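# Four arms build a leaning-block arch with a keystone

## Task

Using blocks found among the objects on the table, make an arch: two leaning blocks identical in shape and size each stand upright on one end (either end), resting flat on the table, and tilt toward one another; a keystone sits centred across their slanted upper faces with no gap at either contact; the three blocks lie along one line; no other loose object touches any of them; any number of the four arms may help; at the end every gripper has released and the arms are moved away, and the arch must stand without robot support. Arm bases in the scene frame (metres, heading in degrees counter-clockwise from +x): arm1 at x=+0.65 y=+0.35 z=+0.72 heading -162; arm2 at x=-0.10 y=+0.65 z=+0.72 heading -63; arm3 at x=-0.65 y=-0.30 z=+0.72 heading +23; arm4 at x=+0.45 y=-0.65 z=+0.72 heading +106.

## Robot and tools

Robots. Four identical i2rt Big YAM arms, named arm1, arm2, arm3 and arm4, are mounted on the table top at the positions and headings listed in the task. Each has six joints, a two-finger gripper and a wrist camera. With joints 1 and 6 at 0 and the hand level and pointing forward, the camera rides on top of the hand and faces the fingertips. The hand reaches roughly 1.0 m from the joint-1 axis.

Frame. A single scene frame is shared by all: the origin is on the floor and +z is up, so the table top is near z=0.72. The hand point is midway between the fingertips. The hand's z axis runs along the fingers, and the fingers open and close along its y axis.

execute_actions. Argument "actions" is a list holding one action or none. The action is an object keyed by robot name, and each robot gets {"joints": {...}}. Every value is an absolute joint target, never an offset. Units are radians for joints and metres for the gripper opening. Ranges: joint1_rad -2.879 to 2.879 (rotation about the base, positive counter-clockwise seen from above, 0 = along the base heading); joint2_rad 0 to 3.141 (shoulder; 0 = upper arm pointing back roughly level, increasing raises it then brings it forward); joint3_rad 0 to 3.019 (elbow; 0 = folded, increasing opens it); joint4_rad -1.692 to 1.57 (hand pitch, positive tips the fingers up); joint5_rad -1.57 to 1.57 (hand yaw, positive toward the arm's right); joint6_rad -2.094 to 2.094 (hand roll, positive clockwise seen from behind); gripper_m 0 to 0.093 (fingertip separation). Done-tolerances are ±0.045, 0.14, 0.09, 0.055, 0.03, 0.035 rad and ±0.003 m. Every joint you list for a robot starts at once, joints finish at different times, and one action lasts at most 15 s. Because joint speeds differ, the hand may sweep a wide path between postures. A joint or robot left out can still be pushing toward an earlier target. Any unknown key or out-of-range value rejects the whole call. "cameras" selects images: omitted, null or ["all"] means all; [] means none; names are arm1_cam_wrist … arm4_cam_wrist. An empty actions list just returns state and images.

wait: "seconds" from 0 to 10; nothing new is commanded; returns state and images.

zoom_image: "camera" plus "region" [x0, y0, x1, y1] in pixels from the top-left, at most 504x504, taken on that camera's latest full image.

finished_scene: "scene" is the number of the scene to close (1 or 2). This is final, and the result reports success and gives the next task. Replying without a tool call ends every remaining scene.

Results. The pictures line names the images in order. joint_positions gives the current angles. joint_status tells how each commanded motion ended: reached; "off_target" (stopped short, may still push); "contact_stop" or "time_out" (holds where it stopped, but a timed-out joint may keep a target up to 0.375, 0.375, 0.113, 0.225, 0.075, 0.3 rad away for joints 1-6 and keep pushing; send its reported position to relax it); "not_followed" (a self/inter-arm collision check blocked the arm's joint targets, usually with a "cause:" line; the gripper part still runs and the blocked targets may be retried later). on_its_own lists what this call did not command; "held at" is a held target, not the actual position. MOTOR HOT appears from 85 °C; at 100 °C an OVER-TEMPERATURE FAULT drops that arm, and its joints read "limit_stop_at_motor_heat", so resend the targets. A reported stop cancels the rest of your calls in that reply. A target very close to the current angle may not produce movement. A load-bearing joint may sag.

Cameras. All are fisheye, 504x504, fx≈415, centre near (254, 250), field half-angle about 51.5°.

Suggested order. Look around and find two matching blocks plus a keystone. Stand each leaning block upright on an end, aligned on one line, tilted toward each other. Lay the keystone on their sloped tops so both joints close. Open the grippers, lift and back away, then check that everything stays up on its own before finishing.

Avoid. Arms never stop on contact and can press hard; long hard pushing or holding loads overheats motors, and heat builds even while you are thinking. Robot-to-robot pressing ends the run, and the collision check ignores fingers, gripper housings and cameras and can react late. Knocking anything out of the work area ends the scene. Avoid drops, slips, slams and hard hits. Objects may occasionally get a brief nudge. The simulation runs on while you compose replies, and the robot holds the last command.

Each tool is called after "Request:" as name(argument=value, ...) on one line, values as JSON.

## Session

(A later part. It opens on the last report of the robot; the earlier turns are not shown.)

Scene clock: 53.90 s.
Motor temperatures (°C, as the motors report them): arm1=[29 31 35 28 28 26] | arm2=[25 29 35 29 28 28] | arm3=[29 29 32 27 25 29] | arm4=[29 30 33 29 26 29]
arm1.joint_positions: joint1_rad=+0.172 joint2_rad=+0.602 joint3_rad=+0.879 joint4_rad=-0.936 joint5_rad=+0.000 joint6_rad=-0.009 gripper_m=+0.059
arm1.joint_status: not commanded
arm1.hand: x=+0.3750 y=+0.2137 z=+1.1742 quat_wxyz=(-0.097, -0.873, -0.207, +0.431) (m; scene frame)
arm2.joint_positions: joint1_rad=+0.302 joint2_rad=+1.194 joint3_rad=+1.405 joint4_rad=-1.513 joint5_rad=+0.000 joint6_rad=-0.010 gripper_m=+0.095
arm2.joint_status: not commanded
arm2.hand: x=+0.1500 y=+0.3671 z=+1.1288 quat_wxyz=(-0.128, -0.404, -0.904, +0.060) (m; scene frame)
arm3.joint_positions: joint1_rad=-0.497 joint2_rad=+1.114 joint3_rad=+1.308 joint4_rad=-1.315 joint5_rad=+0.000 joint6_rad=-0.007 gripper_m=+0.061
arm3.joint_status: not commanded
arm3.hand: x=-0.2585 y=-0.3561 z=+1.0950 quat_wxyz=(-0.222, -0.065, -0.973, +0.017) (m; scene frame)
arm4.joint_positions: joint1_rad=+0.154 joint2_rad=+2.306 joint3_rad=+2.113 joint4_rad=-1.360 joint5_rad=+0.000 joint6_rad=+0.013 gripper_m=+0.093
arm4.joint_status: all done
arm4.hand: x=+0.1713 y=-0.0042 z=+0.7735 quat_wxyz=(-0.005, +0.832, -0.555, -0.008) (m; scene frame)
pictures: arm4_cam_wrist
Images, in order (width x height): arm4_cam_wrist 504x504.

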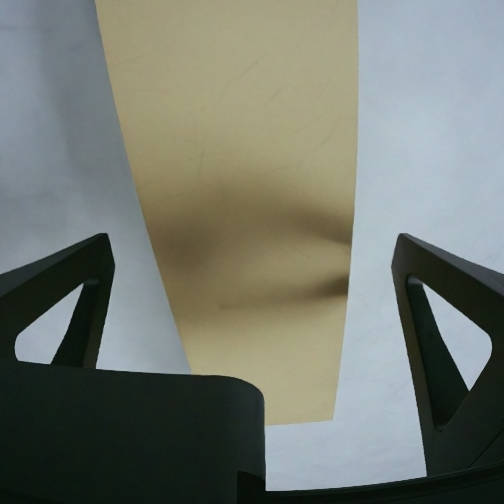

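Request:
execute_actions(actions=[{"arm4":{"joints":{"joint2_rad":1.7}},"arm2":{"joints":{"joint1_rad":-0.03,"joint2_rad":1.3,"joint3_rad":1.6,"joint4_rad":-1.6,"joint6_rad":0}},"arm1":{"joints":{"joint1_rad":0.6}}}], cameras=[])

Request:
execute_actions(actions=[{"arm4":{"joints":{"joint1_rad":0.33,"joint2_rad":0.48,"joint3_rad":0.5,"joint4_rad":0.05}},"arm2":{"joints":{"joint2_rad":1.9,"joint3_rad":2.2,"joint4_rad":-1.6}}}], cameras=["arm4_cam_wrist","arm2_cam_wrist"])

Request:
execute_actions(actions=[{"arm2":{"joints":{"joint2_rad":2.32,"joint3_rad":2.35,"joint4_rad":-1.53}}}], cameras=["arm2_cam_wrist"])

Scene clock: 56.23 s.
Motor temperatures (°C, as the motors report them): arm1=[29 31 35 28 28 26] | arm2=[25 29 35 29 28 28] | arm3=[29 29 32 27 25 29] | arm4=[29 31 33 29 26 29]
arm1.joint_positions: joint1_rad=+0.598 joint2_rad=+0.602 joint3_rad=+0.879 joint4_rad=-0.936 joint5_rad=-0.001 joint6_rad=-0.008 gripper_m=+0.059
arm1.joint_status: all done
arm1.hand: x=+0.4564 y=+0.1106 z=+1.1739 quat_wxyz=(-0.186, -0.809, -0.388, +0.400) (m; scene frame)
arm2.joint_positions: joint1_rad=-0.037 joint2_rad=+1.306 joint3_rad=+1.552 joint4_rad=-1.589 joint5_rad=+0.000 joint6_rad=-0.010 gripper_m=+0.095
arm2.joint_status: all done
arm2.hand: x=+0.0499 y=+0.2720 z=+1.1459 quat_wxyz=(-0.101, -0.553, -0.825, +0.067) (m; scene frame)
arm3.joint_positions: joint1_rad=-0.497 joint2_rad=+1.114 joint3_rad=+1.308 joint4_rad=-1.315 joint5_rad=+0.000 joint6_rad=-0.007 gripper_m=+0.061
arm3.joint_status: not commanded
arm3.hand: x=-0.2585 y=-0.3561 z=+1.0950 quat_wxyz=(-0.222, -0.065, -0.973, +0.017) (m; scene frame)
arm4.joint_positions: joint1_rad=+0.154 joint2_rad=+1.703 joint3_rad=+2.119 joint4_rad=-1.355 joint5_rad=+0.000 joint6_rad=+0.013 gripper_m=+0.093
arm4.joint_status: all done
arm4.hand: x=+0.1996 y=-0.0704 z=+1.1800 quat_wxyz=(-0.170, +0.790, -0.527, -0.261) (m; scene frame)
pictures: none
No camera images: the call's "cameras" was empty. Leave "cameras" out to get every camera's image.

Scene clock: 58.17 s.
Motor temperatures (°C, as the motors report them): arm1=[29 31 36 28 28 26] | arm2=[25 29 36 29 28 28] | arm3=[29 29 33 27 25 29] | arm4=[29 30 33 29 26 29]
arm1.joint_positions: joint1_rad=+0.598 joint2_rad=+0.602 joint3_rad=+0.879 joint4_rad=-0.936 joint5_rad=-0.001 joint6_rad=-0.008 gripper_m=+0.059
arm1.joint_status: not commanded
arm1.hand: x=+0.4564 y=+0.1106 z=+1.1739 quat_wxyz=(-0.186, -0.809, -0.388, +0.400) (m; scene frame)
arm2.joint_positions: joint1_rad=-0.037 joint2_rad=+1.911 joint3_rad=+2.150 joint4_rad=-1.597 joint5_rad=+0.000 joint6_rad=-0.010 gripper_m=+0.095
arm2.joint_status: all done
arm2.hand: x=+0.1326 y=+0.0660 z=+1.0968 quat_wxyz=(-0.095, -0.553, -0.825, +0.063) (m; scene frame)
arm3.joint_positions: joint1_rad=-0.497 joint2_rad=+1.114 joint3_rad=+1.308 joint4_rad=-1.315 joint5_rad=+0.000 joint6_rad=-0.007 gripper_m=+0.061
arm3.joint_status: not commanded
arm3.hand: x=-0.2585 y=-0.3561 z=+1.0950 quat_wxyz=(-0.222, -0.065, -0.973, +0.017) (m; scene frame)
arm4.joint_positions: joint1_rad=+0.334 joint2_rad=+0.487 joint3_rad=+0.507 joint4_rad=+0.033 joint5_rad=-0.002 joint6_rad=+0.011 gripper_m=+0.093
arm4.joint_status: all done
arm4.hand: x=+0.2583 y=-0.3640 z=+1.1149 quat_wxyz=(-0.339, +0.605, -0.327, -0.642) (m; scene frame)
pictures: arm2_cam_wrist, arm4_cam_wrist
Images, in order (width x height): arm2_cam_wrist 504x504, arm4_cam_wrist 504x504.

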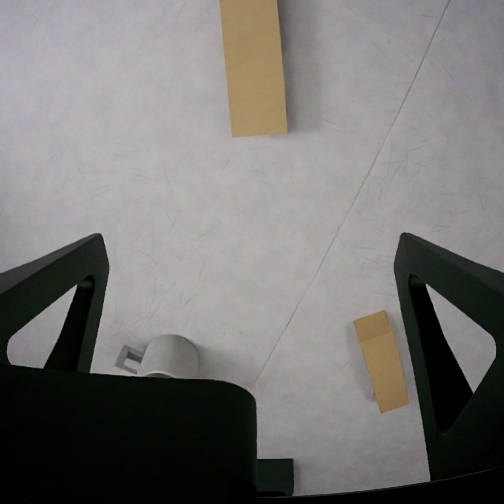

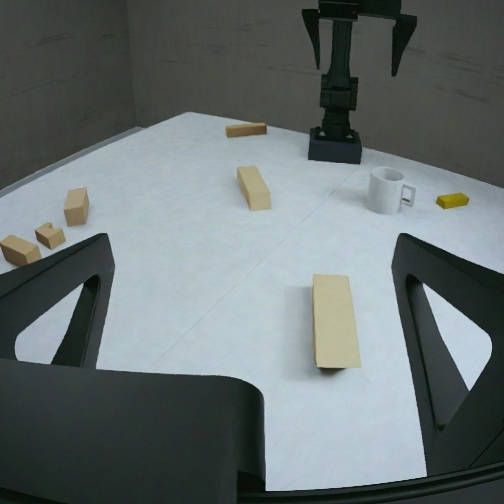

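Scene clock: 59.90 s.
Motor temperatures (°C, as the motors report them): arm1=[29 31 36 28 28 26] | arm2=[25 30 36 29 28 28] | arm3=[29 29 33 27 25 29] | arm4=[29 30 33 29 26 29]
arm1.joint_positions: joint1_rad=+0.598 joint2_rad=+0.602 joint3_rad=+0.879 joint4_rad=-0.936 joint5_rad=-0.001 joint6_rad=-0.008 gripper_m=+0.059
arm1.joint_status: not commanded
arm1.hand: x=+0.4564 y=+0.1106 z=+1.1739 quat_wxyz=(-0.186, -0.809, -0.388, +0.400) (m; scene frame)
arm2.joint_positions: joint1_rad=-0.037 joint2_rad=+2.320 joint3_rad=+2.325 joint4_rad=-1.537 joint5_rad=+0.000 joint6_rad=-0.010 gripper_m=+0.095
arm2.joint_status: all done
arm2.hand: x=+0.1662 y=-0.0159 z=+0.9011 quat_wxyz=(-0.023, -0.556, -0.830, +0.014) (m; scene frame)
arm3.joint_positions: joint1_rad=-0.497 joint2_rad=+1.114 joint3_rad=+1.308 joint4_rad=-1.315 joint5_rad=+0.000 joint6_rad=-0.007 gripper_m=+0.061
arm3.joint_status: not commanded
arm3.hand: x=-0.2585 y=-0.3561 z=+1.0950 quat_wxyz=(-0.222, -0.065, -0.973, +0.017) (m; scene frame)
arm4.joint_positions: joint1_rad=+0.334 joint2_rad=+0.487 joint3_rad=+0.507 joint4_rad=+0.033 joint5_rad=-0.002 joint6_rad=+0.011 gripper_m=+0.093
arm4.joint_status: not commanded
arm4.hand: x=+0.2583 y=-0.3640 z=+1.1149 quat_wxyz=(-0.339, +0.605, -0.327, -0.642) (m; scene frame)
pictures: arm2_cam_wrist
Images, in order (width x height): arm2_cam_wrist 504x504.

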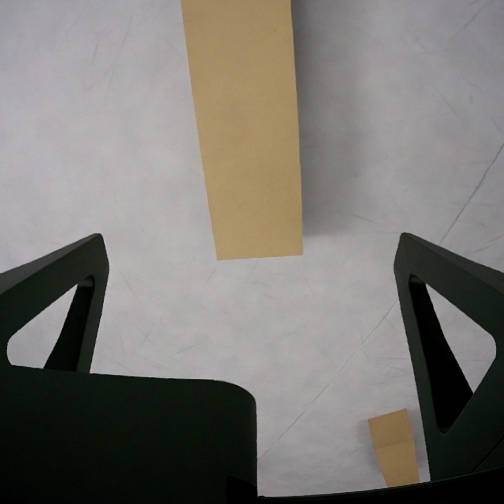

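Request:
execute_actions(actions=[{"arm2":{"joints":{"joint2_rad":2.46,"joint3_rad":2.27,"joint4_rad":-1.35,"joint6_rad":-0.095}}}], cameras=["arm2_cam_wrist"])

Scene clock: 61.33 s.
Motor temperatures (°C, as the motors report them): arm1=[29 30 36 28 28 26] | arm2=[25 30 35 29 28 28] | arm3=[29 29 33 27 25 29] | arm4=[29 30 33 29 26 29]
arm1.joint_positions: joint1_rad=+0.598 joint2_rad=+0.602 joint3_rad=+0.879 joint4_rad=-0.936 joint5_rad=-0.001 joint6_rad=-0.008 gripper_m=+0.059
arm1.joint_status: not commanded
arm1.hand: x=+0.4564 y=+0.1106 z=+1.1739 quat_wxyz=(-0.186, -0.809, -0.388, +0.400) (m; scene frame)
arm2.joint_positions: joint1_rad=-0.037 joint2_rad=+2.476 joint3_rad=+2.258 joint4_rad=-1.362 joint5_rad=+0.000 joint6_rad=-0.083 gripper_m=+0.095
arm2.joint_status: all done
arm2.hand: x=+0.1716 y=-0.0282 z=+0.7662 quat_wxyz=(-0.003, -0.526, -0.851, +0.000) (m; scene frame)
arm3.joint_positions: joint1_rad=-0.497 joint2_rad=+1.114 joint3_rad=+1.308 joint4_rad=-1.315 joint5_rad=+0.000 joint6_rad=-0.007 gripper_m=+0.061
arm3.joint_status: not commanded
arm3.hand: x=-0.2585 y=-0.3561 z=+1.0950 quat_wxyz=(-0.222, -0.065, -0.973, +0.017) (m; scene frame)
arm4.joint_positions: joint1_rad=+0.334 joint2_rad=+0.487 joint3_rad=+0.507 joint4_rad=+0.033 joint5_rad=-0.002 joint6_rad=+0.011 gripper_m=+0.093
arm4.joint_status: not commanded
arm4.hand: x=+0.2583 y=-0.3640 z=+1.1149 quat_wxyz=(-0.339, +0.605, -0.327, -0.642) (m; scene frame)
pictures: arm2_cam_wrist
Images, in order (width x height): arm2_cam_wrist 504x504.

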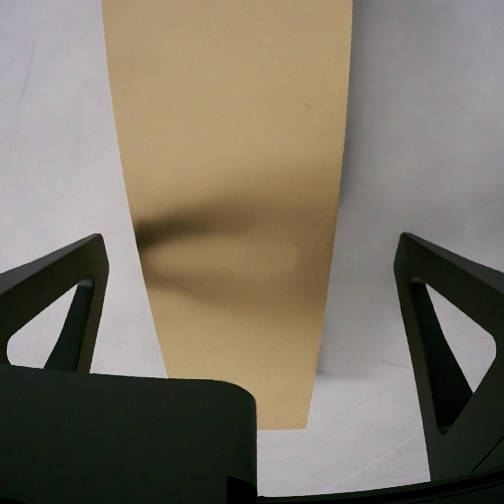

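Request:
execute_actions(actions=[{"arm2":{"joints":{"joint1_rad":-0.024,"joint2_rad":2.46,"joint3_rad":2.165,"joint4_rad":-1.26}}}], cameras=["arm2_cam_wrist"])

Scene clock: 62.37 s.
Motor temperatures (°C, as the motors report them): arm1=[29 30 36 28 28 26] | arm2=[25 30 35 29 28 28] | arm3=[29 29 33 27 25 29] | arm4=[29 30 33 29 26 29]
arm1.joint_positions: joint1_rad=+0.598 joint2_rad=+0.602 joint3_rad=+0.879 joint4_rad=-0.936 joint5_rad=-0.001 joint6_rad=-0.008 gripper_m=+0.059
arm1.joint_status: not commanded
arm1.hand: x=+0.4564 y=+0.1106 z=+1.1739 quat_wxyz=(-0.186, -0.809, -0.388, +0.400) (m; scene frame)
arm2.joint_positions: joint1_rad=-0.029 joint2_rad=+2.465 joint3_rad=+2.167 joint4_rad=-1.273 joint5_rad=+0.002 joint6_rad=-0.084 gripper_m=+0.095
arm2.joint_status: all done
arm2.hand: x=+0.1744 y=-0.0193 z=+0.7397 quat_wxyz=(-0.007, -0.522, -0.853, +0.004) (m; scene frame)
arm3.joint_positions: joint1_rad=-0.497 joint2_rad=+1.114 joint3_rad=+1.308 joint4_rad=-1.315 joint5_rad=+0.000 joint6_rad=-0.007 gripper_m=+0.061
arm3.joint_status: not commanded
arm3.hand: x=-0.2585 y=-0.3561 z=+1.0950 quat_wxyz=(-0.222, -0.065, -0.973, +0.017) (m; scene frame)
arm4.joint_positions: joint1_rad=+0.334 joint2_rad=+0.487 joint3_rad=+0.507 joint4_rad=+0.033 joint5_rad=-0.002 joint6_rad=+0.011 gripper_m=+0.093
arm4.joint_status: not commanded
arm4.hand: x=+0.2583 y=-0.3640 z=+1.1149 quat_wxyz=(-0.339, +0.605, -0.327, -0.642) (m; scene frame)
pictures: arm2_cam_wrist
Images, in order (width x height): arm2_cam_wrist 504x504.

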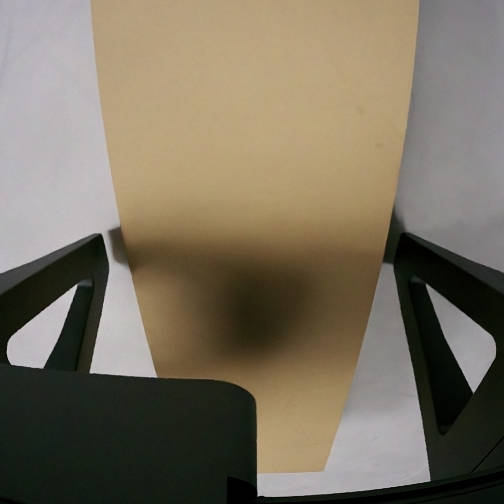

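Request:
execute_actions(actions=[{"arm2":{"joints":{"gripper_m":0.045}},"arm3":{"joints":{"joint1_rad":0.108,"joint2_rad":1.5,"joint3_rad":1.25,"joint4_rad":-0.25}},"arm1":{"joints":{"joint1_rad":0.173,"joint2_rad":1.2,"joint3_rad":0.85,"joint4_rad":0.1}}}], cameras=["arm4_cam_wrist"])

Request:
execute_actions(actions=[{"arm2":{"joints":{"joint2_rad":2.2,"joint3_rad":2.2,"joint4_rad":-1.55}}}], cameras=["arm4_cam_wrist"])

Scene clock: 64.73 s.
Motor temperatures (°C, as the motors report them): arm1=[29 30 36 28 28 26] | arm2=[25 31 35 29 28 28] | arm3=[29 29 33 27 25 29] | arm4=[29 30 33 29 26 29]
arm1.joint_positions: joint1_rad=+0.166 joint2_rad=+1.231 joint3_rad=+0.822 joint4_rad=+0.049 joint5_rad=+0.002 joint6_rad=-0.007 gripper_m=+0.059
arm1.joint_status: all done
arm1.hand: x=+0.1666 y=+0.1152 z=+1.0919 quat_wxyz=(-0.124, -0.800, -0.187, +0.557) (m; scene frame)
arm2.joint_positions: joint1_rad=-0.029 joint2_rad=+2.465 joint3_rad=+2.167 joint4_rad=-1.272 joint5_rad=+0.001 joint6_rad=-0.085 gripper_m=+0.059
arm2.joint_status: gripper_m off_target (ended at +0.059, target +0.045)
arm2.hand: x=+0.1745 y=-0.0193 z=+0.7397 quat_wxyz=(-0.007, -0.522, -0.853, +0.003) (m; scene frame)
arm3.joint_positions: joint1_rad=+0.121 joint2_rad=+1.537 joint3_rad=+1.214 joint4_rad=-0.290 joint5_rad=-0.002 joint6_rad=-0.005 gripper_m=+0.061
arm3.joint_status: all done
arm3.hand: x=-0.0831 y=-0.0062 z=+0.9909 quat_wxyz=(-0.448, +0.212, -0.862, -0.108) (m; scene frame)
arm4.joint_positions: joint1_rad=+0.334 joint2_rad=+0.487 joint3_rad=+0.507 joint4_rad=+0.033 joint5_rad=-0.002 joint6_rad=+0.011 gripper_m=+0.093
arm4.joint_status: not commanded
arm4.hand: x=+0.2583 y=-0.3640 z=+1.1149 quat_wxyz=(-0.339, +0.605, -0.327, -0.642) (m; scene frame)
pictures: arm4_cam_wrist
Images, in order (width x height): arm4_cam_wrist 504x504.

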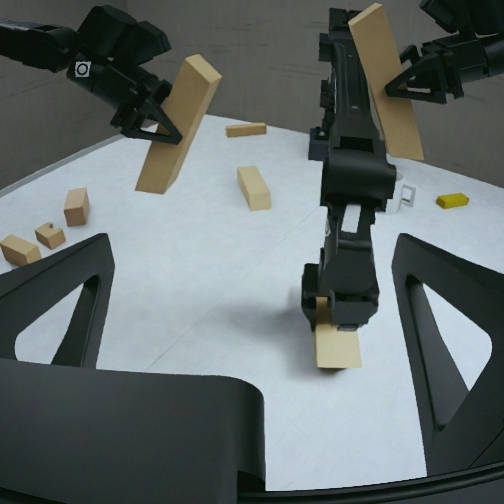

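Scene clock: 65.97 s.
Motor temperatures (°C, as the motors report them): arm1=[29 30 36 28 28 26] | arm2=[25 31 35 29 28 28] | arm3=[29 29 33 27 25 29] | arm4=[29 30 33 29 26 29]
arm1.joint_positions: joint1_rad=+0.168 joint2_rad=+1.205 joint3_rad=+0.818 joint4_rad=+0.071 joint5_rad=-0.001 joint6_rad=-0.003 gripper_m=+0.059
arm1.joint_status: not commanded
arm1.hand: x=+0.1698 y=+0.1153 z=+1.1087 quat_wxyz=(-0.131, -0.787, -0.183, +0.574) (m; scene frame)
arm2.joint_positions: joint1_rad=-0.065 joint2_rad=+2.194 joint3_rad=+2.167 joint4_rad=-1.540 joint5_rad=+0.000 joint6_rad=-0.085 gripper_m=+0.059
arm2.joint_status: all done
arm2.hand: x=+0.1337 y=+0.0149 z=+0.9249 quat_wxyz=(-0.009, -0.537, -0.844, +0.004) (m; scene frame)
arm3.joint_positions: joint1_rad=+0.121 joint2_rad=+1.537 joint3_rad=+1.214 joint4_rad=-0.290 joint5_rad=-0.002 joint6_rad=-0.005 gripper_m=+0.061
arm3.joint_status: not commanded
arm3.hand: x=-0.0831 y=-0.0062 z=+0.9909 quat_wxyz=(-0.448, +0.212, -0.862, -0.108) (m; scene frame)
arm4.joint_positions: joint1_rad=+0.334 joint2_rad=+0.487 joint3_rad=+0.507 joint4_rad=+0.033 joint5_rad=-0.002 joint6_rad=+0.011 gripper_m=+0.093
arm4.joint_status: not commanded
arm4.hand: x=+0.2583 y=-0.3640 z=+1.1149 quat_wxyz=(-0.339, +0.605, -0.327, -0.642) (m; scene frame)
pictures: arm4_cam_wrist
Images, in order (width x height): arm4_cam_wrist 504x504.

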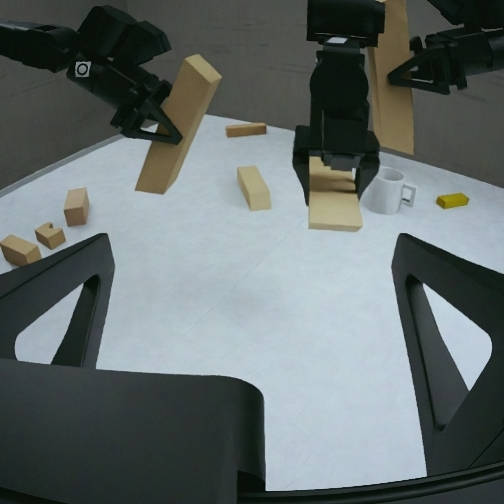

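Request:
execute_actions(actions=[{"arm1":{"joints":{"joint2_rad":0.9,"joint3_rad":0.55,"joint4_rad":0.05}},"arm3":{"joints":{"joint2_rad":1.2,"joint3_rad":0.9}}}], cameras=["arm4_cam_wrist","arm1_cam_wrist"])

Request:
execute_actions(actions=[{"arm2":{"joints":{"joint1_rad":-0.21,"joint2_rad":1.45,"joint3_rad":1.5,"joint4_rad":-1.62,"joint6_rad":1.325}}}], cameras=["arm4_cam_wrist","arm2_cam_wrist"])

Scene clock: 67.27 s.
Motor temperatures (°C, as the motors report them): arm1=[29 30 36 28 28 26] | arm2=[25 31 35 29 28 28] | arm3=[29 29 33 27 25 29] | arm4=[29 29 33 29 26 29]
arm1.joint_positions: joint1_rad=+0.168 joint2_rad=+0.927 joint3_rad=+0.524 joint4_rad=+0.033 joint5_rad=-0.001 joint6_rad=-0.003 gripper_m=+0.059
arm1.joint_status: all done
arm1.hand: x=+0.2665 y=+0.1625 z=+1.0556 quat_wxyz=(-0.126, -0.803, -0.187, +0.552) (m; scene frame)
arm2.joint_positions: joint1_rad=-0.018 joint2_rad=+2.196 joint3_rad=+2.167 joint4_rad=-1.540 joint5_rad=+0.000 joint6_rad=-0.085 gripper_m=+0.059
arm2.joint_status: not commanded
arm2.hand: x=+0.1631 y=+0.0265 z=+0.9238 quat_wxyz=(-0.008, -0.517, -0.856, +0.004) (m; scene frame)
arm3.joint_positions: joint1_rad=+0.121 joint2_rad=+1.218 joint3_rad=+0.875 joint4_rad=-0.283 joint5_rad=-0.002 joint6_rad=-0.005 gripper_m=+0.061
arm3.joint_status: all done
arm3.hand: x=-0.1954 y=-0.0642 z=+0.9795 quat_wxyz=(-0.442, +0.213, -0.865, -0.107) (m; scene frame)
arm4.joint_positions: joint1_rad=+0.334 joint2_rad=+0.487 joint3_rad=+0.507 joint4_rad=+0.033 joint5_rad=-0.002 joint6_rad=+0.011 gripper_m=+0.093
arm4.joint_status: not commanded
arm4.hand: x=+0.2583 y=-0.3640 z=+1.1149 quat_wxyz=(-0.339, +0.605, -0.327, -0.642) (m; scene frame)
pictures: arm1_cam_wrist, arm4_cam_wrist
Images, in order (width x height): arm1_cam_wrist 504x504, arm4_cam_wrist 504x504.

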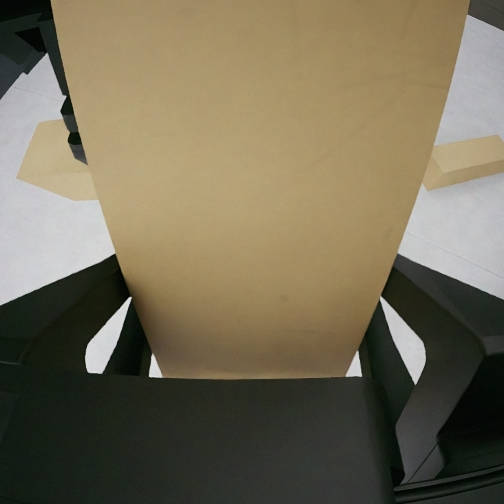

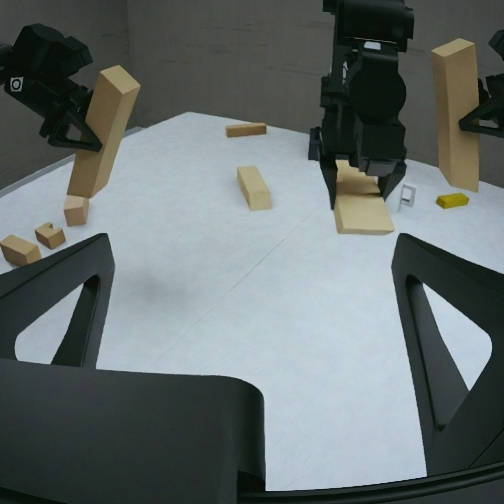

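Scene clock: 69.37 s.
Motor temperatures (°C, as the motors report them): arm1=[29 30 36 28 28 26] | arm2=[25 31 35 29 28 28] | arm3=[29 29 33 27 25 29] | arm4=[29 29 33 29 26 29]
arm1.joint_positions: joint1_rad=+0.168 joint2_rad=+0.927 joint3_rad=+0.524 joint4_rad=+0.033 joint5_rad=-0.001 joint6_rad=-0.003 gripper_m=+0.059
arm1.joint_status: not commanded
arm1.hand: x=+0.2665 y=+0.1625 z=+1.0556 quat_wxyz=(-0.126, -0.803, -0.187, +0.552) (m; scene frame)
arm2.joint_positions: joint1_rad=-0.203 joint2_rad=+1.453 joint3_rad=+1.497 joint4_rad=-1.617 joint5_rad=+0.001 joint6_rad=+1.313 gripper_m=+0.059
arm2.joint_status: all done
arm2.hand: x=-0.0124 y=+0.2396 z=+1.0639 quat_wxyz=(-0.006, -0.972, -0.234, -0.003) (m; scene frame)
arm3.joint_positions: joint1_rad=+0.121 joint2_rad=+1.218 joint3_rad=+0.875 joint4_rad=-0.283 joint5_rad=-0.002 joint6_rad=-0.005 gripper_m=+0.061
arm3.joint_status: not commanded
arm3.hand: x=-0.1954 y=-0.0642 z=+0.9795 quat_wxyz=(-0.442, +0.213, -0.865, -0.107) (m; scene frame)
arm4.joint_positions: joint1_rad=+0.334 joint2_rad=+0.487 joint3_rad=+0.507 joint4_rad=+0.033 joint5_rad=-0.002 joint6_rad=+0.011 gripper_m=+0.093
arm4.joint_status: not commanded
arm4.hand: x=+0.2583 y=-0.3640 z=+1.1149 quat_wxyz=(-0.339, +0.605, -0.327, -0.642) (m; scene frame)
pictures: arm2_cam_wrist, arm4_cam_wrist
Images, in order (width x height): arm2_cam_wrist 504x504, arm4_cam_wrist 504x504.

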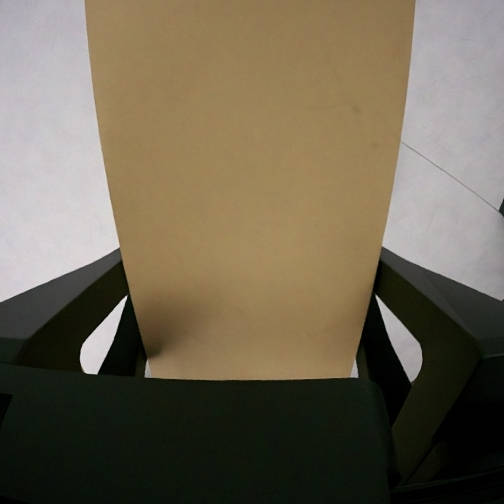

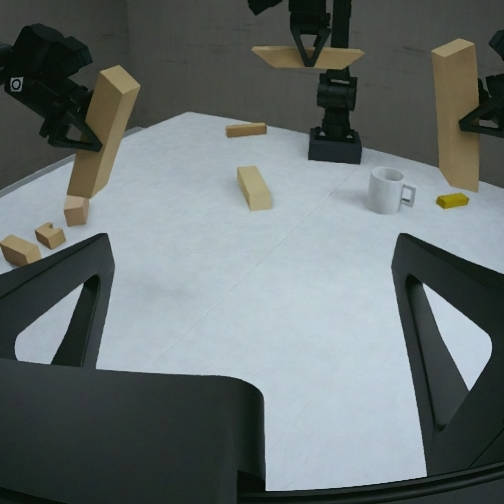

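Request:
execute_actions(actions=[{"arm1":{"joints":{"joint1_rad":0.18,"joint2_rad":1.775,"joint3_rad":0.81,"joint4_rad":0.51}},"arm3":{"joints":{"joint1_rad":0.10,"joint2_rad":1.735,"joint3_rad":1.10,"joint4_rad":0.19}}}], cameras=["arm4_cam_wrist","arm1_cam_wrist","arm3_cam_wrist"])

Request:
zoom_image(camera="arm4_cam_wrist", region=[100, 60, 400, 300])

Scene clock: 71.77 s.
Motor temperatures (°C, as the motors report them): arm1=[29 30 37 28 28 26] | arm2=[25 31 35 29 28 28] | arm3=[29 29 34 27 25 29] | arm4=[29 29 33 29 26 29]
arm1.joint_positions: joint1_rad=+0.172 joint2_rad=+1.817 joint3_rad=+0.782 joint4_rad=+0.468 joint5_rad=-0.001 joint6_rad=-0.003 gripper_m=+0.059
arm1.joint_status: all done
arm1.hand: x=+0.1293 y=+0.0937 z=+0.8410 quat_wxyz=(-0.108, -0.853, -0.200, +0.470) (m; scene frame)
arm2.joint_positions: joint1_rad=-0.203 joint2_rad=+1.453 joint3_rad=+1.497 joint4_rad=-1.617 joint5_rad=+0.001 joint6_rad=+1.314 gripper_m=+0.059
arm2.joint_status: not commanded
arm2.hand: x=-0.0124 y=+0.2396 z=+1.0639 quat_wxyz=(-0.006, -0.972, -0.234, -0.003) (m; scene frame)
arm3.joint_positions: joint1_rad=+0.116 joint2_rad=+1.782 joint3_rad=+1.053 joint4_rad=+0.150 joint5_rad=-0.001 joint6_rad=-0.005 gripper_m=+0.061
arm3.joint_status: all done
arm3.hand: x=-0.0653 y=-0.0008 z=+0.8399 quat_wxyz=(-0.463, +0.208, -0.855, -0.111) (m; scene frame)
arm4.joint_positions: joint1_rad=+0.334 joint2_rad=+0.487 joint3_rad=+0.507 joint4_rad=+0.033 joint5_rad=-0.002 joint6_rad=+0.011 gripper_m=+0.093
arm4.joint_status: not commanded
arm4.hand: x=+0.2583 y=-0.3640 z=+1.1149 quat_wxyz=(-0.339, +0.605, -0.327, -0.642) (m; scene frame)
pictures: arm1_cam_wrist, arm3_cam_wrist, arm4_cam_wrist
Images, in order (width x height): arm1_cam_wrist 504x504, arm3_cam_wrist 504x504, arm4_cam_wrist 504x504.

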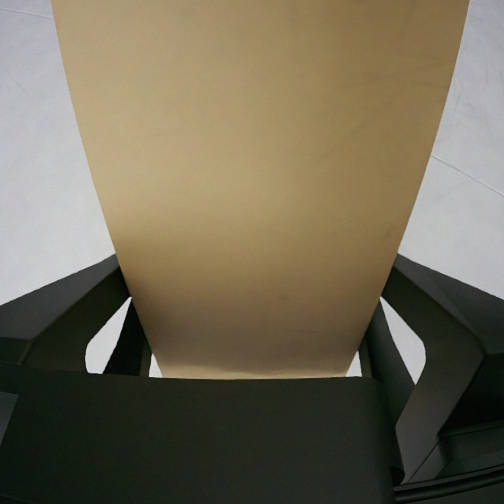

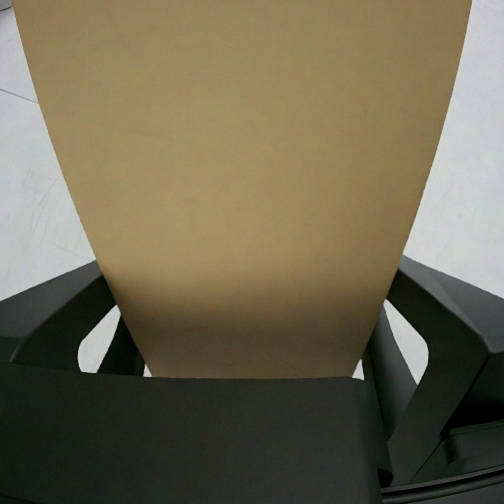

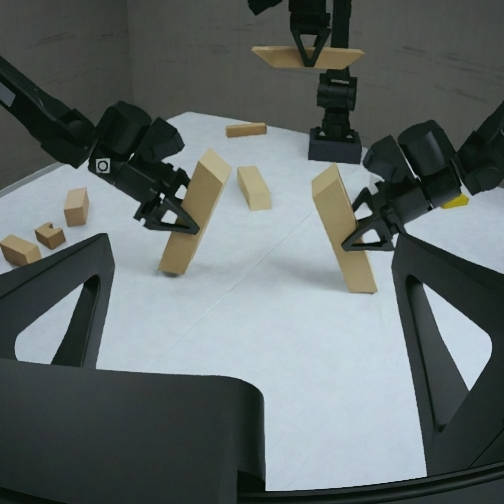

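Region (100, 60, 400, 300) of arm4_cam_wrist's 504x504 image, scaled by 1.680, with more detail than that image has; it fills the top 403 rows of this view, and the rest is white.

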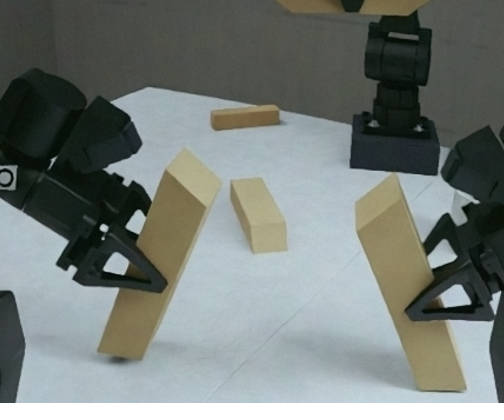

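Request:
execute_actions(actions=[{"arm1":{"joints":{"joint2_rad":1.76,"joint4_rad":0.545}},"arm3":{"joints":{"joint2_rad":1.80,"joint4_rad":0.30}},"arm4":{"joints":{"joint2_rad":0.75,"joint3_rad":0.3,"joint4_rad":0.75}}}], cameras=["arm4_cam_wrist"])

Scene clock: 73.53 s.
Motor temperatures (°C, as the motors report them): arm1=[29 31 36 28 28 26] | arm2=[25 31 35 29 28 28] | arm3=[29 29 34 27 25 29] | arm4=[29 29 33 29 26 29]
arm1.joint_positions: joint1_rad=+0.172 joint2_rad=+1.817 joint3_rad=+0.782 joint4_rad=+0.496 joint5_rad=-0.001 joint6_rad=-0.003 gripper_m=+0.059
arm1.joint_status: all done
arm1.hand: x=+0.1260 y=+0.0921 z=+0.8470 quat_wxyz=(-0.111, -0.846, -0.199, +0.482) (m; scene frame)
arm2.joint_positions: joint1_rad=-0.203 joint2_rad=+1.453 joint3_rad=+1.497 joint4_rad=-1.617 joint5_rad=+0.001 joint6_rad=+1.314 gripper_m=+0.059
arm2.joint_status: not commanded
arm2.hand: x=-0.0124 y=+0.2396 z=+1.0639 quat_wxyz=(-0.006, -0.972, -0.234, -0.003) (m; scene frame)
arm3.joint_positions: joint1_rad=+0.116 joint2_rad=+1.829 joint3_rad=+1.053 joint4_rad=+0.257 joint5_rad=-0.001 joint6_rad=-0.005 gripper_m=+0.061
arm3.joint_status: all done
arm3.hand: x=-0.0546 y=+0.0047 z=+0.8321 quat_wxyz=(-0.488, +0.205, -0.840, -0.117) (m; scene frame)
arm4.joint_positions: joint1_rad=+0.334 joint2_rad=+0.753 joint3_rad=+0.291 joint4_rad=+0.733 joint5_rad=-0.002 joint6_rad=+0.011 gripper_m=+0.093
arm4.joint_status: all done
arm4.hand: x=+0.2447 y=-0.3435 z=+1.0613 quat_wxyz=(-0.372, +0.532, -0.288, -0.704) (m; scene frame)
pictures: arm4_cam_wrist
Images, in order (width x height): arm4_cam_wrist 504x504.

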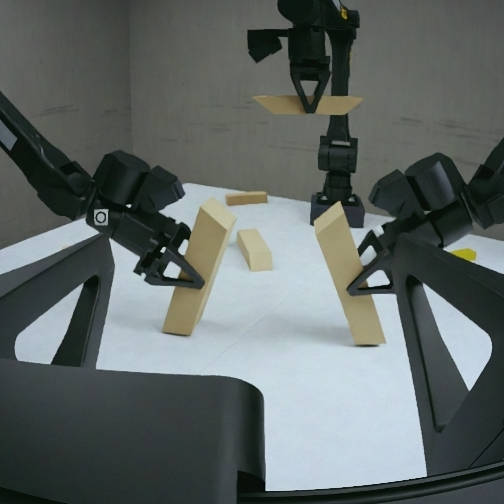

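Request:
zoom_image(camera="arm4_cam_wrist", region=[140, 180, 410, 360])

Region (140, 180, 410, 360) of arm4_cam_wrist's 504x504 image, scaled by 1.867, with more detail than that image has.

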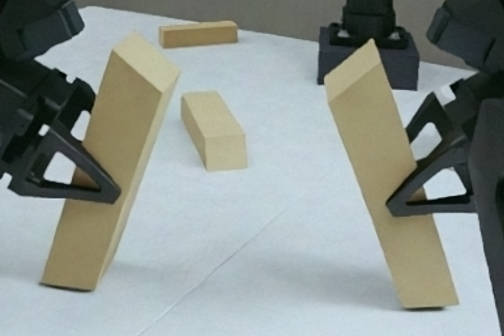

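Request:
execute_actions(actions=[{"arm4":{"joints":{"joint1_rad":0.291,"joint2_rad":1.2,"joint3_rad":1.8,"joint4_rad":-1.0}},"arm2":{"joints":{"joint2_rad":1.1,"joint3_rad":1.2}}}], cameras=[])

Request:
execute_actions(actions=[{"arm4":{"joints":{"joint2_rad":1.88,"joint3_rad":2.31,"joint4_rad":-1.08}}}], cameras=["arm4_cam_wrist"])

Scene clock: 76.33 s.
Motor temperatures (°C, as the motors report them): arm1=[29 31 36 28 28 26] | arm2=[25 31 34 29 28 28] | arm3=[29 29 34 27 25 29] | arm4=[29 29 34 29 26 29]
arm1.joint_positions: joint1_rad=+0.172 joint2_rad=+1.817 joint3_rad=+0.782 joint4_rad=+0.496 joint5_rad=-0.001 joint6_rad=-0.003 gripper_m=+0.059
arm1.joint_status: not commanded
arm1.hand: x=+0.1260 y=+0.0921 z=+0.8470 quat_wxyz=(-0.111, -0.846, -0.199, +0.482) (m; scene frame)
arm2.joint_positions: joint1_rad=-0.203 joint2_rad=+1.098 joint3_rad=+1.198 joint4_rad=-1.617 joint5_rad=+0.001 joint6_rad=+1.314 gripper_m=+0.059
arm2.joint_status: all done
arm2.hand: x=-0.0386 y=+0.3595 z=+1.0680 quat_wxyz=(-0.034, -0.972, -0.233, -0.002) (m; scene frame)
arm3.joint_positions: joint1_rad=+0.116 joint2_rad=+1.829 joint3_rad=+1.053 joint4_rad=+0.257 joint5_rad=-0.001 joint6_rad=-0.005 gripper_m=+0.061
arm3.joint_status: not commanded
arm3.hand: x=-0.0546 y=+0.0047 z=+0.8321 quat_wxyz=(-0.488, +0.205, -0.840, -0.117) (m; scene frame)
arm4.joint_positions: joint1_rad=+0.297 joint2_rad=+1.188 joint3_rad=+1.762 joint4_rad=-0.989 joint5_rad=-0.002 joint6_rad=+0.011 gripper_m=+0.093
arm4.joint_status: all done
arm4.hand: x=+0.1944 y=-0.2356 z=+1.3421 quat_wxyz=(-0.264, +0.729, -0.413, -0.479) (m; scene frame)
pictures: none
No camera images: the call's "cameras" was empty. Leave "cameras" out to get every camera's image.

Scene clock: 78.10 s.
Motor temperatures (°C, as the motors report them): arm1=[29 31 36 28 28 26] | arm2=[25 31 34 29 28 28] | arm3=[29 29 34 27 25 29] | arm4=[29 29 34 29 26 29]
arm1.joint_positions: joint1_rad=+0.172 joint2_rad=+1.817 joint3_rad=+0.782 joint4_rad=+0.496 joint5_rad=-0.001 joint6_rad=-0.003 gripper_m=+0.059
arm1.joint_status: not commanded
arm1.hand: x=+0.1260 y=+0.0921 z=+0.8470 quat_wxyz=(-0.111, -0.846, -0.199, +0.482) (m; scene frame)
arm2.joint_positions: joint1_rad=-0.203 joint2_rad=+1.098 joint3_rad=+1.198 joint4_rad=-1.617 joint5_rad=+0.001 joint6_rad=+1.314 gripper_m=+0.059
arm2.joint_status: not commanded
arm2.hand: x=-0.0386 y=+0.3595 z=+1.0680 quat_wxyz=(-0.034, -0.972, -0.233, -0.002) (m; scene frame)
arm3.joint_positions: joint1_rad=+0.116 joint2_rad=+1.829 joint3_rad=+1.053 joint4_rad=+0.257 joint5_rad=-0.001 joint6_rad=-0.005 gripper_m=+0.061
arm3.joint_status: not commanded
arm3.hand: x=-0.0546 y=+0.0047 z=+0.8321 quat_wxyz=(-0.488, +0.205, -0.840, -0.117) (m; scene frame)
arm4.joint_positions: joint1_rad=+0.297 joint2_rad=+1.870 joint3_rad=+2.264 joint4_rad=-1.075 joint5_rad=-0.002 joint6_rad=+0.011 gripper_m=+0.093
arm4.joint_status: all done
arm4.hand: x=+0.0623 y=-0.0199 z=+1.1915 quat_wxyz=(-0.208, +0.785, -0.445, -0.377) (m; scene frame)
pictures: arm4_cam_wrist
Images, in order (width x height): arm4_cam_wrist 504x504.

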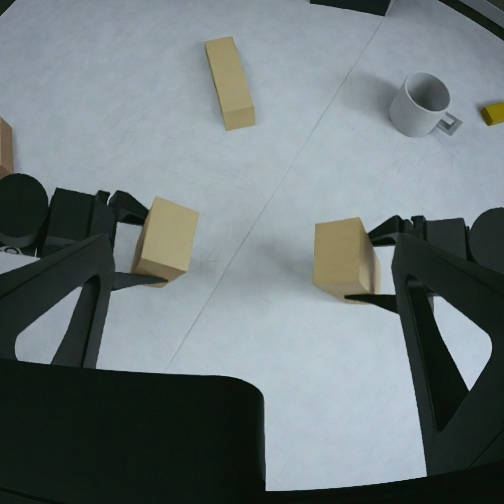

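Request:
zoom_image(camera="arm4_cam_wrist", region=[100, 170, 420, 330])

Region (100, 170, 420, 330) of arm4_cam_wrist's 504x504 image, scaled by 1.575, with more detail than that image has.

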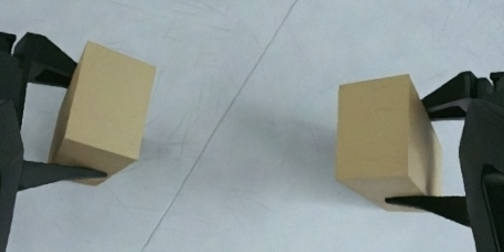

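Request:
execute_actions(actions=[{"arm1":{"joints":{"joint2_rad":1.735,"joint5_rad":0.045,"joint6_rad":0.035}},"arm3":{"joints":{"joint2_rad":1.765,"joint5_rad":-0.054,"joint6_rad":-0.045}}}], cameras=["arm4_cam_wrist"])

Request:
zoom_image(camera="arm4_cam_wrist", region=[100, 170, 420, 330])

Scene clock: 80.67 s.
Motor temperatures (°C, as the motors report them): arm1=[29 31 35 28 28 26] | arm2=[25 30 34 29 28 28] | arm3=[29 30 34 27 25 29] | arm4=[29 30 35 29 26 29]
arm1.joint_positions: joint1_rad=+0.172 joint2_rad=+1.793 joint3_rad=+0.782 joint4_rad=+0.497 joint5_rad=+0.043 joint6_rad=+0.025 gripper_m=+0.059
arm1.joint_status: all done
arm1.hand: x=+0.1208 y=+0.0974 z=+0.8612 quat_wxyz=(-0.102, -0.845, -0.175, +0.496) (m; scene frame)
arm2.joint_positions: joint1_rad=-0.203 joint2_rad=+1.098 joint3_rad=+1.198 joint4_rad=-1.617 joint5_rad=+0.001 joint6_rad=+1.314 gripper_m=+0.059
arm2.joint_status: not commanded
arm2.hand: x=-0.0386 y=+0.3595 z=+1.0680 quat_wxyz=(-0.034, -0.972, -0.233, -0.002) (m; scene frame)
arm3.joint_positions: joint1_rad=+0.115 joint2_rad=+1.816 joint3_rad=+1.053 joint4_rad=+0.258 joint5_rad=-0.052 joint6_rad=-0.037 gripper_m=+0.061
arm3.joint_status: all done
arm3.hand: x=-0.0578 y=+0.0119 z=+0.8413 quat_wxyz=(-0.491, +0.229, -0.830, -0.131) (m; scene frame)
arm4.joint_positions: joint1_rad=+0.297 joint2_rad=+1.870 joint3_rad=+2.264 joint4_rad=-1.075 joint5_rad=-0.002 joint6_rad=+0.011 gripper_m=+0.093
arm4.joint_status: not commanded
arm4.hand: x=+0.0623 y=-0.0199 z=+1.1915 quat_wxyz=(-0.208, +0.785, -0.445, -0.377) (m; scene frame)
pictures: arm4_cam_wrist
Images, in order (width x height): arm4_cam_wrist 504x504.

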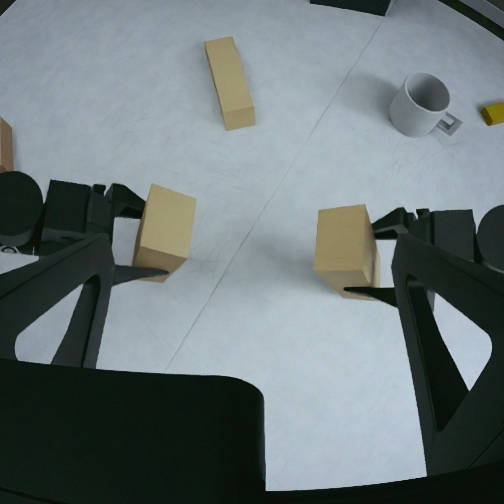

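Region (100, 170, 420, 330) of arm4_cam_wrist's 504x504 image, scaled by 1.575, with more detail than that image has.

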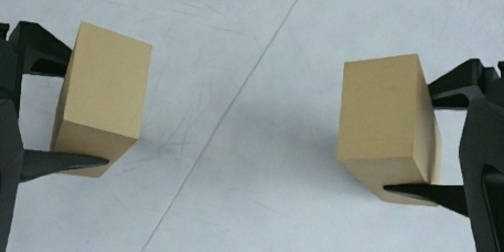

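Request:
execute_actions(actions=[{"arm1":{"joints":{"joint2_rad":1.772,"joint3_rad":0.825,"joint4_rad":0.575}},"arm3":{"joints":{"joint2_rad":1.812,"joint3_rad":1.12}},"arm4":{"joints":{"joint2_rad":0.9,"joint3_rad":1.7}}}], cameras=[])

Request:
execute_actions(actions=[{"arm4":{"joints":{"joint1_rad":0.27,"joint2_rad":1.0,"joint3_rad":0.3,"joint4_rad":1.1}},"arm2":{"joints":{"joint2_rad":1.6,"joint3_rad":1.8,"joint4_rad":-1.68}}}], cameras=["arm4_cam_wrist"])

Request:
zoom_image(camera="arm4_cam_wrist", region=[110, 60, 430, 380])

Scene clock: 83.27 s.
Motor temperatures (°C, as the motors report them): arm1=[29 31 35 28 28 26] | arm2=[25 30 34 29 28 28] | arm3=[29 30 34 27 25 29] | arm4=[29 30 35 29 26 29]
arm1.joint_positions: joint1_rad=+0.172 joint2_rad=+1.793 joint3_rad=+0.782 joint4_rad=+0.525 joint5_rad=+0.043 joint6_rad=+0.025 gripper_m=+0.059
arm1.joint_status: all done
arm1.hand: x=+0.1178 y=+0.0959 z=+0.8673 quat_wxyz=(-0.105, -0.838, -0.173, +0.507) (m; scene frame)
arm2.joint_positions: joint1_rad=-0.203 joint2_rad=+1.098 joint3_rad=+1.198 joint4_rad=-1.617 joint5_rad=+0.001 joint6_rad=+1.314 gripper_m=+0.059
arm2.joint_status: not commanded
arm2.hand: x=-0.0386 y=+0.3595 z=+1.0680 quat_wxyz=(-0.034, -0.972, -0.233, -0.002) (m; scene frame)
arm3.joint_positions: joint1_rad=+0.115 joint2_rad=+1.836 joint3_rad=+1.053 joint4_rad=+0.260 joint5_rad=-0.052 joint6_rad=-0.037 gripper_m=+0.061
arm3.joint_status: all done
arm3.hand: x=-0.0583 y=+0.0118 z=+0.8282 quat_wxyz=(-0.483, +0.230, -0.835, -0.129) (m; scene frame)
arm4.joint_positions: joint1_rad=+0.297 joint2_rad=+0.905 joint3_rad=+1.704 joint4_rad=-1.078 joint5_rad=-0.002 joint6_rad=+0.011 gripper_m=+0.093
arm4.joint_status: all done
arm4.hand: x=+0.2702 y=-0.3594 z=+1.4029 quat_wxyz=(-0.291, +0.695, -0.393, -0.528) (m; scene frame)
pictures: none
No camera images: the call's "cameras" was empty. Leave "cameras" out to get every camera's image.

Scene clock: 85.33 s.
Motor temperatures (°C, as the motors report them): arm1=[29 31 35 28 28 26] | arm2=[25 30 35 29 28 28] | arm3=[29 30 34 27 25 29] | arm4=[29 30 34 29 26 29]
arm1.joint_positions: joint1_rad=+0.172 joint2_rad=+1.793 joint3_rad=+0.782 joint4_rad=+0.525 joint5_rad=+0.043 joint6_rad=+0.025 gripper_m=+0.059
arm1.joint_status: not commanded
arm1.hand: x=+0.1178 y=+0.0959 z=+0.8673 quat_wxyz=(-0.105, -0.838, -0.173, +0.507) (m; scene frame)
arm2.joint_positions: joint1_rad=-0.203 joint2_rad=+1.615 joint3_rad=+1.744 joint4_rad=-1.679 joint5_rad=+0.001 joint6_rad=+1.315 gripper_m=+0.059
arm2.joint_status: all done
arm2.hand: x=+0.0012 y=+0.1766 z=+1.0883 quat_wxyz=(-0.017, -0.972, -0.233, -0.003) (m; scene frame)
arm3.joint_positions: joint1_rad=+0.115 joint2_rad=+1.836 joint3_rad=+1.053 joint4_rad=+0.260 joint5_rad=-0.052 joint6_rad=-0.037 gripper_m=+0.061
arm3.joint_status: not commanded
arm3.hand: x=-0.0583 y=+0.0118 z=+0.8282 quat_wxyz=(-0.483, +0.230, -0.835, -0.129) (m; scene frame)
arm4.joint_positions: joint1_rad=+0.278 joint2_rad=+1.004 joint3_rad=+0.306 joint4_rad=+1.084 joint5_rad=-0.002 joint6_rad=+0.011 gripper_m=+0.093
arm4.joint_status: all done
arm4.hand: x=+0.2493 y=-0.3104 z=+1.0602 quat_wxyz=(-0.408, +0.483, -0.279, -0.723) (m; scene frame)
pictures: arm4_cam_wrist
Images, in order (width x height): arm4_cam_wrist 504x504.

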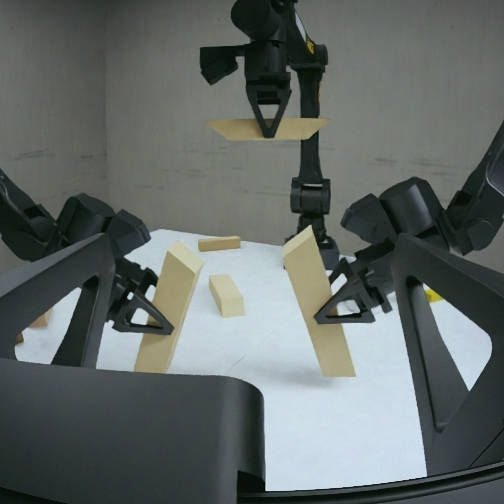

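Region (110, 60, 430, 380) of arm4_cam_wrist's 504x504 image, scaled by 1.575, with more detail than that image has.

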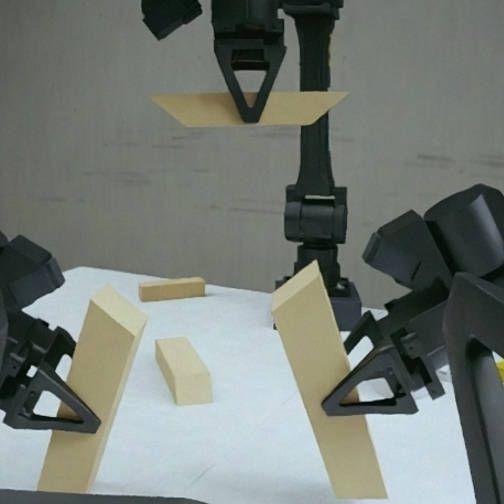

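Request:
zoom_image(camera="arm4_cam_wrist", region=[190, 90, 350, 170])

Request:
zoom_image(camera="arm4_cam_wrist", region=[260, 210, 400, 400])

Region (190, 90, 350, 170) of arm4_cam_wrist's 504x504 image, scaled by 3.150, with more detail than that image has.

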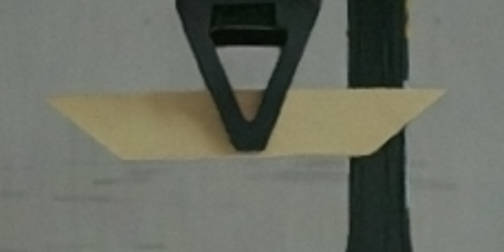

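Region (260, 210, 400, 400) of arm4_cam_wrist's 504x504 image, scaled by 2.653, with more detail than that image has; it fills the left 371 columns of this view, and the rest is white.

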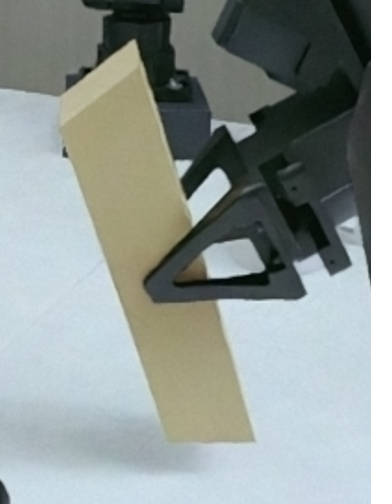

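Request:
execute_actions(actions=[{"arm1":{"joints":{"joint2_rad":1.80,"joint4_rad":0.60}},"arm4":{"joints":{"joint4_rad":0.85}}}], cameras=["arm4_cam_wrist"])

Request:
zoom_image(camera="arm4_cam_wrist", region=[110, 110, 410, 320])

Scene clock: 87.10 s.
Motor temperatures (°C, as the motors report them): arm1=[29 31 35 28 28 26] | arm2=[25 30 35 29 28 28] | arm3=[29 30 35 27 25 29] | arm4=[29 29 34 29 26 29]
arm1.joint_positions: joint1_rad=+0.172 joint2_rad=+1.810 joint3_rad=+0.782 joint4_rad=+0.550 joint5_rad=+0.043 joint6_rad=+0.025 gripper_m=+0.059
arm1.joint_status: all done
arm1.hand: x=+0.1167 y=+0.0953 z=+0.8629 quat_wxyz=(-0.106, -0.836, -0.173, +0.510) (m; scene frame)
arm2.joint_positions: joint1_rad=-0.203 joint2_rad=+1.615 joint3_rad=+1.744 joint4_rad=-1.679 joint5_rad=+0.001 joint6_rad=+1.315 gripper_m=+0.059
arm2.joint_status: not commanded
arm2.hand: x=+0.0012 y=+0.1766 z=+1.0883 quat_wxyz=(-0.017, -0.972, -0.233, -0.003) (m; scene frame)
arm3.joint_positions: joint1_rad=+0.115 joint2_rad=+1.836 joint3_rad=+1.053 joint4_rad=+0.260 joint5_rad=-0.052 joint6_rad=-0.037 gripper_m=+0.061
arm3.joint_status: not commanded
arm3.hand: x=-0.0583 y=+0.0118 z=+0.8282 quat_wxyz=(-0.483, +0.230, -0.835, -0.129) (m; scene frame)
arm4.joint_positions: joint1_rad=+0.278 joint2_rad=+1.004 joint3_rad=+0.306 joint4_rad=+0.861 joint5_rad=-0.002 joint6_rad=+0.011 gripper_m=+0.093
arm4.joint_status: all done
arm4.hand: x=+0.2419 y=-0.2976 z=+1.0077 quat_wxyz=(-0.375, +0.560, -0.324, -0.664) (m; scene frame)
pictures: arm4_cam_wrist
Images, in order (width x height): arm4_cam_wrist 504x504.

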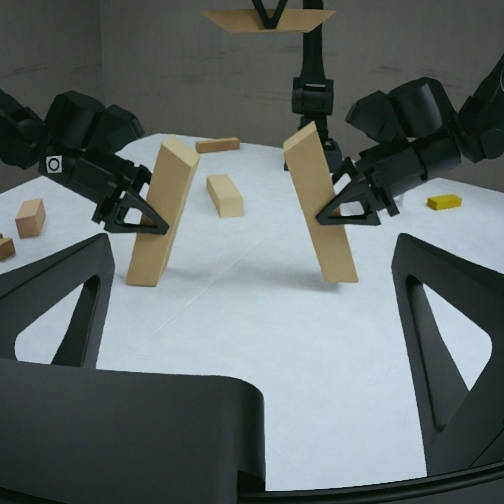

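Region (110, 110, 410, 320) of arm4_cam_wrist's 504x504 image, scaled by 1.680, with more detail than that image has; it fills the top 353 rows of this view, and the rest is white.

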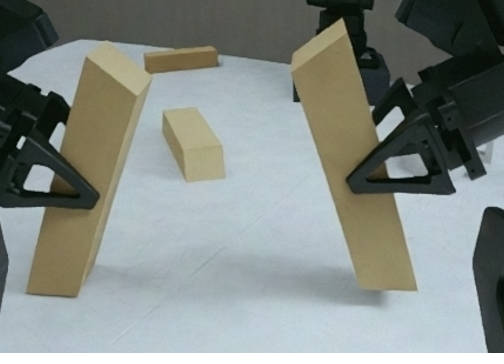

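Request:
execute_actions(actions=[{"arm1":{"joints":{"joint2_rad":1.828}}}], cameras=["arm4_cam_wrist"])

Request:
zoom_image(camera="arm4_cam_wrist", region=[110, 110, 410, 320])

Scene clock: 88.03 s.
Motor temperatures (°C, as the motors report them): arm1=[29 31 35 28 28 26] | arm2=[25 30 35 29 28 28] | arm3=[29 30 35 27 25 29] | arm4=[29 29 34 29 26 29]
arm1.joint_positions: joint1_rad=+0.172 joint2_rad=+1.842 joint3_rad=+0.782 joint4_rad=+0.554 joint5_rad=+0.043 joint6_rad=+0.025 gripper_m=+0.059
arm1.joint_status: all done
arm1.hand: x=+0.1190 y=+0.0965 z=+0.8452 quat_wxyz=(-0.103, -0.843, -0.174, +0.499) (m; scene frame)
arm2.joint_positions: joint1_rad=-0.203 joint2_rad=+1.615 joint3_rad=+1.744 joint4_rad=-1.679 joint5_rad=+0.001 joint6_rad=+1.315 gripper_m=+0.059
arm2.joint_status: not commanded
arm2.hand: x=+0.0012 y=+0.1766 z=+1.0883 quat_wxyz=(-0.017, -0.972, -0.233, -0.003) (m; scene frame)
arm3.joint_positions: joint1_rad=+0.115 joint2_rad=+1.836 joint3_rad=+1.053 joint4_rad=+0.260 joint5_rad=-0.052 joint6_rad=-0.037 gripper_m=+0.061
arm3.joint_status: not commanded
arm3.hand: x=-0.0583 y=+0.0118 z=+0.8282 quat_wxyz=(-0.483, +0.230, -0.835, -0.129) (m; scene frame)
arm4.joint_positions: joint1_rad=+0.278 joint2_rad=+1.004 joint3_rad=+0.306 joint4_rad=+0.861 joint5_rad=-0.002 joint6_rad=+0.011 gripper_m=+0.093
arm4.joint_status: not commanded
arm4.hand: x=+0.2419 y=-0.2976 z=+1.0077 quat_wxyz=(-0.375, +0.560, -0.324, -0.664) (m; scene frame)
pictures: arm4_cam_wrist
Images, in order (width x height): arm4_cam_wrist 504x504.

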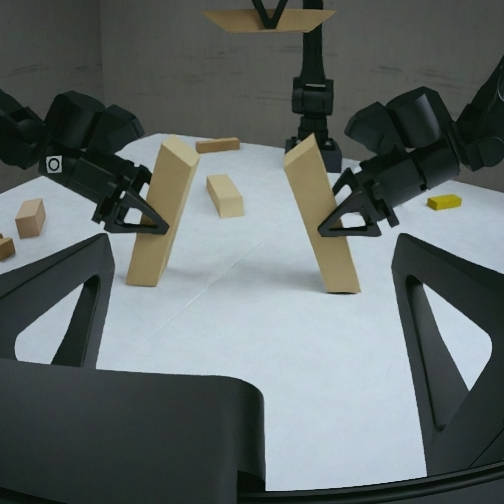

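Region (110, 110, 410, 320) of arm4_cam_wrist's 504x504 image, scaled by 1.680, with more detail than that image has; it fills the top 353 rows of this view, and the rest is white.

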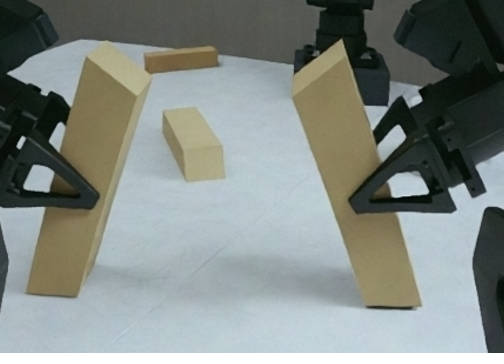

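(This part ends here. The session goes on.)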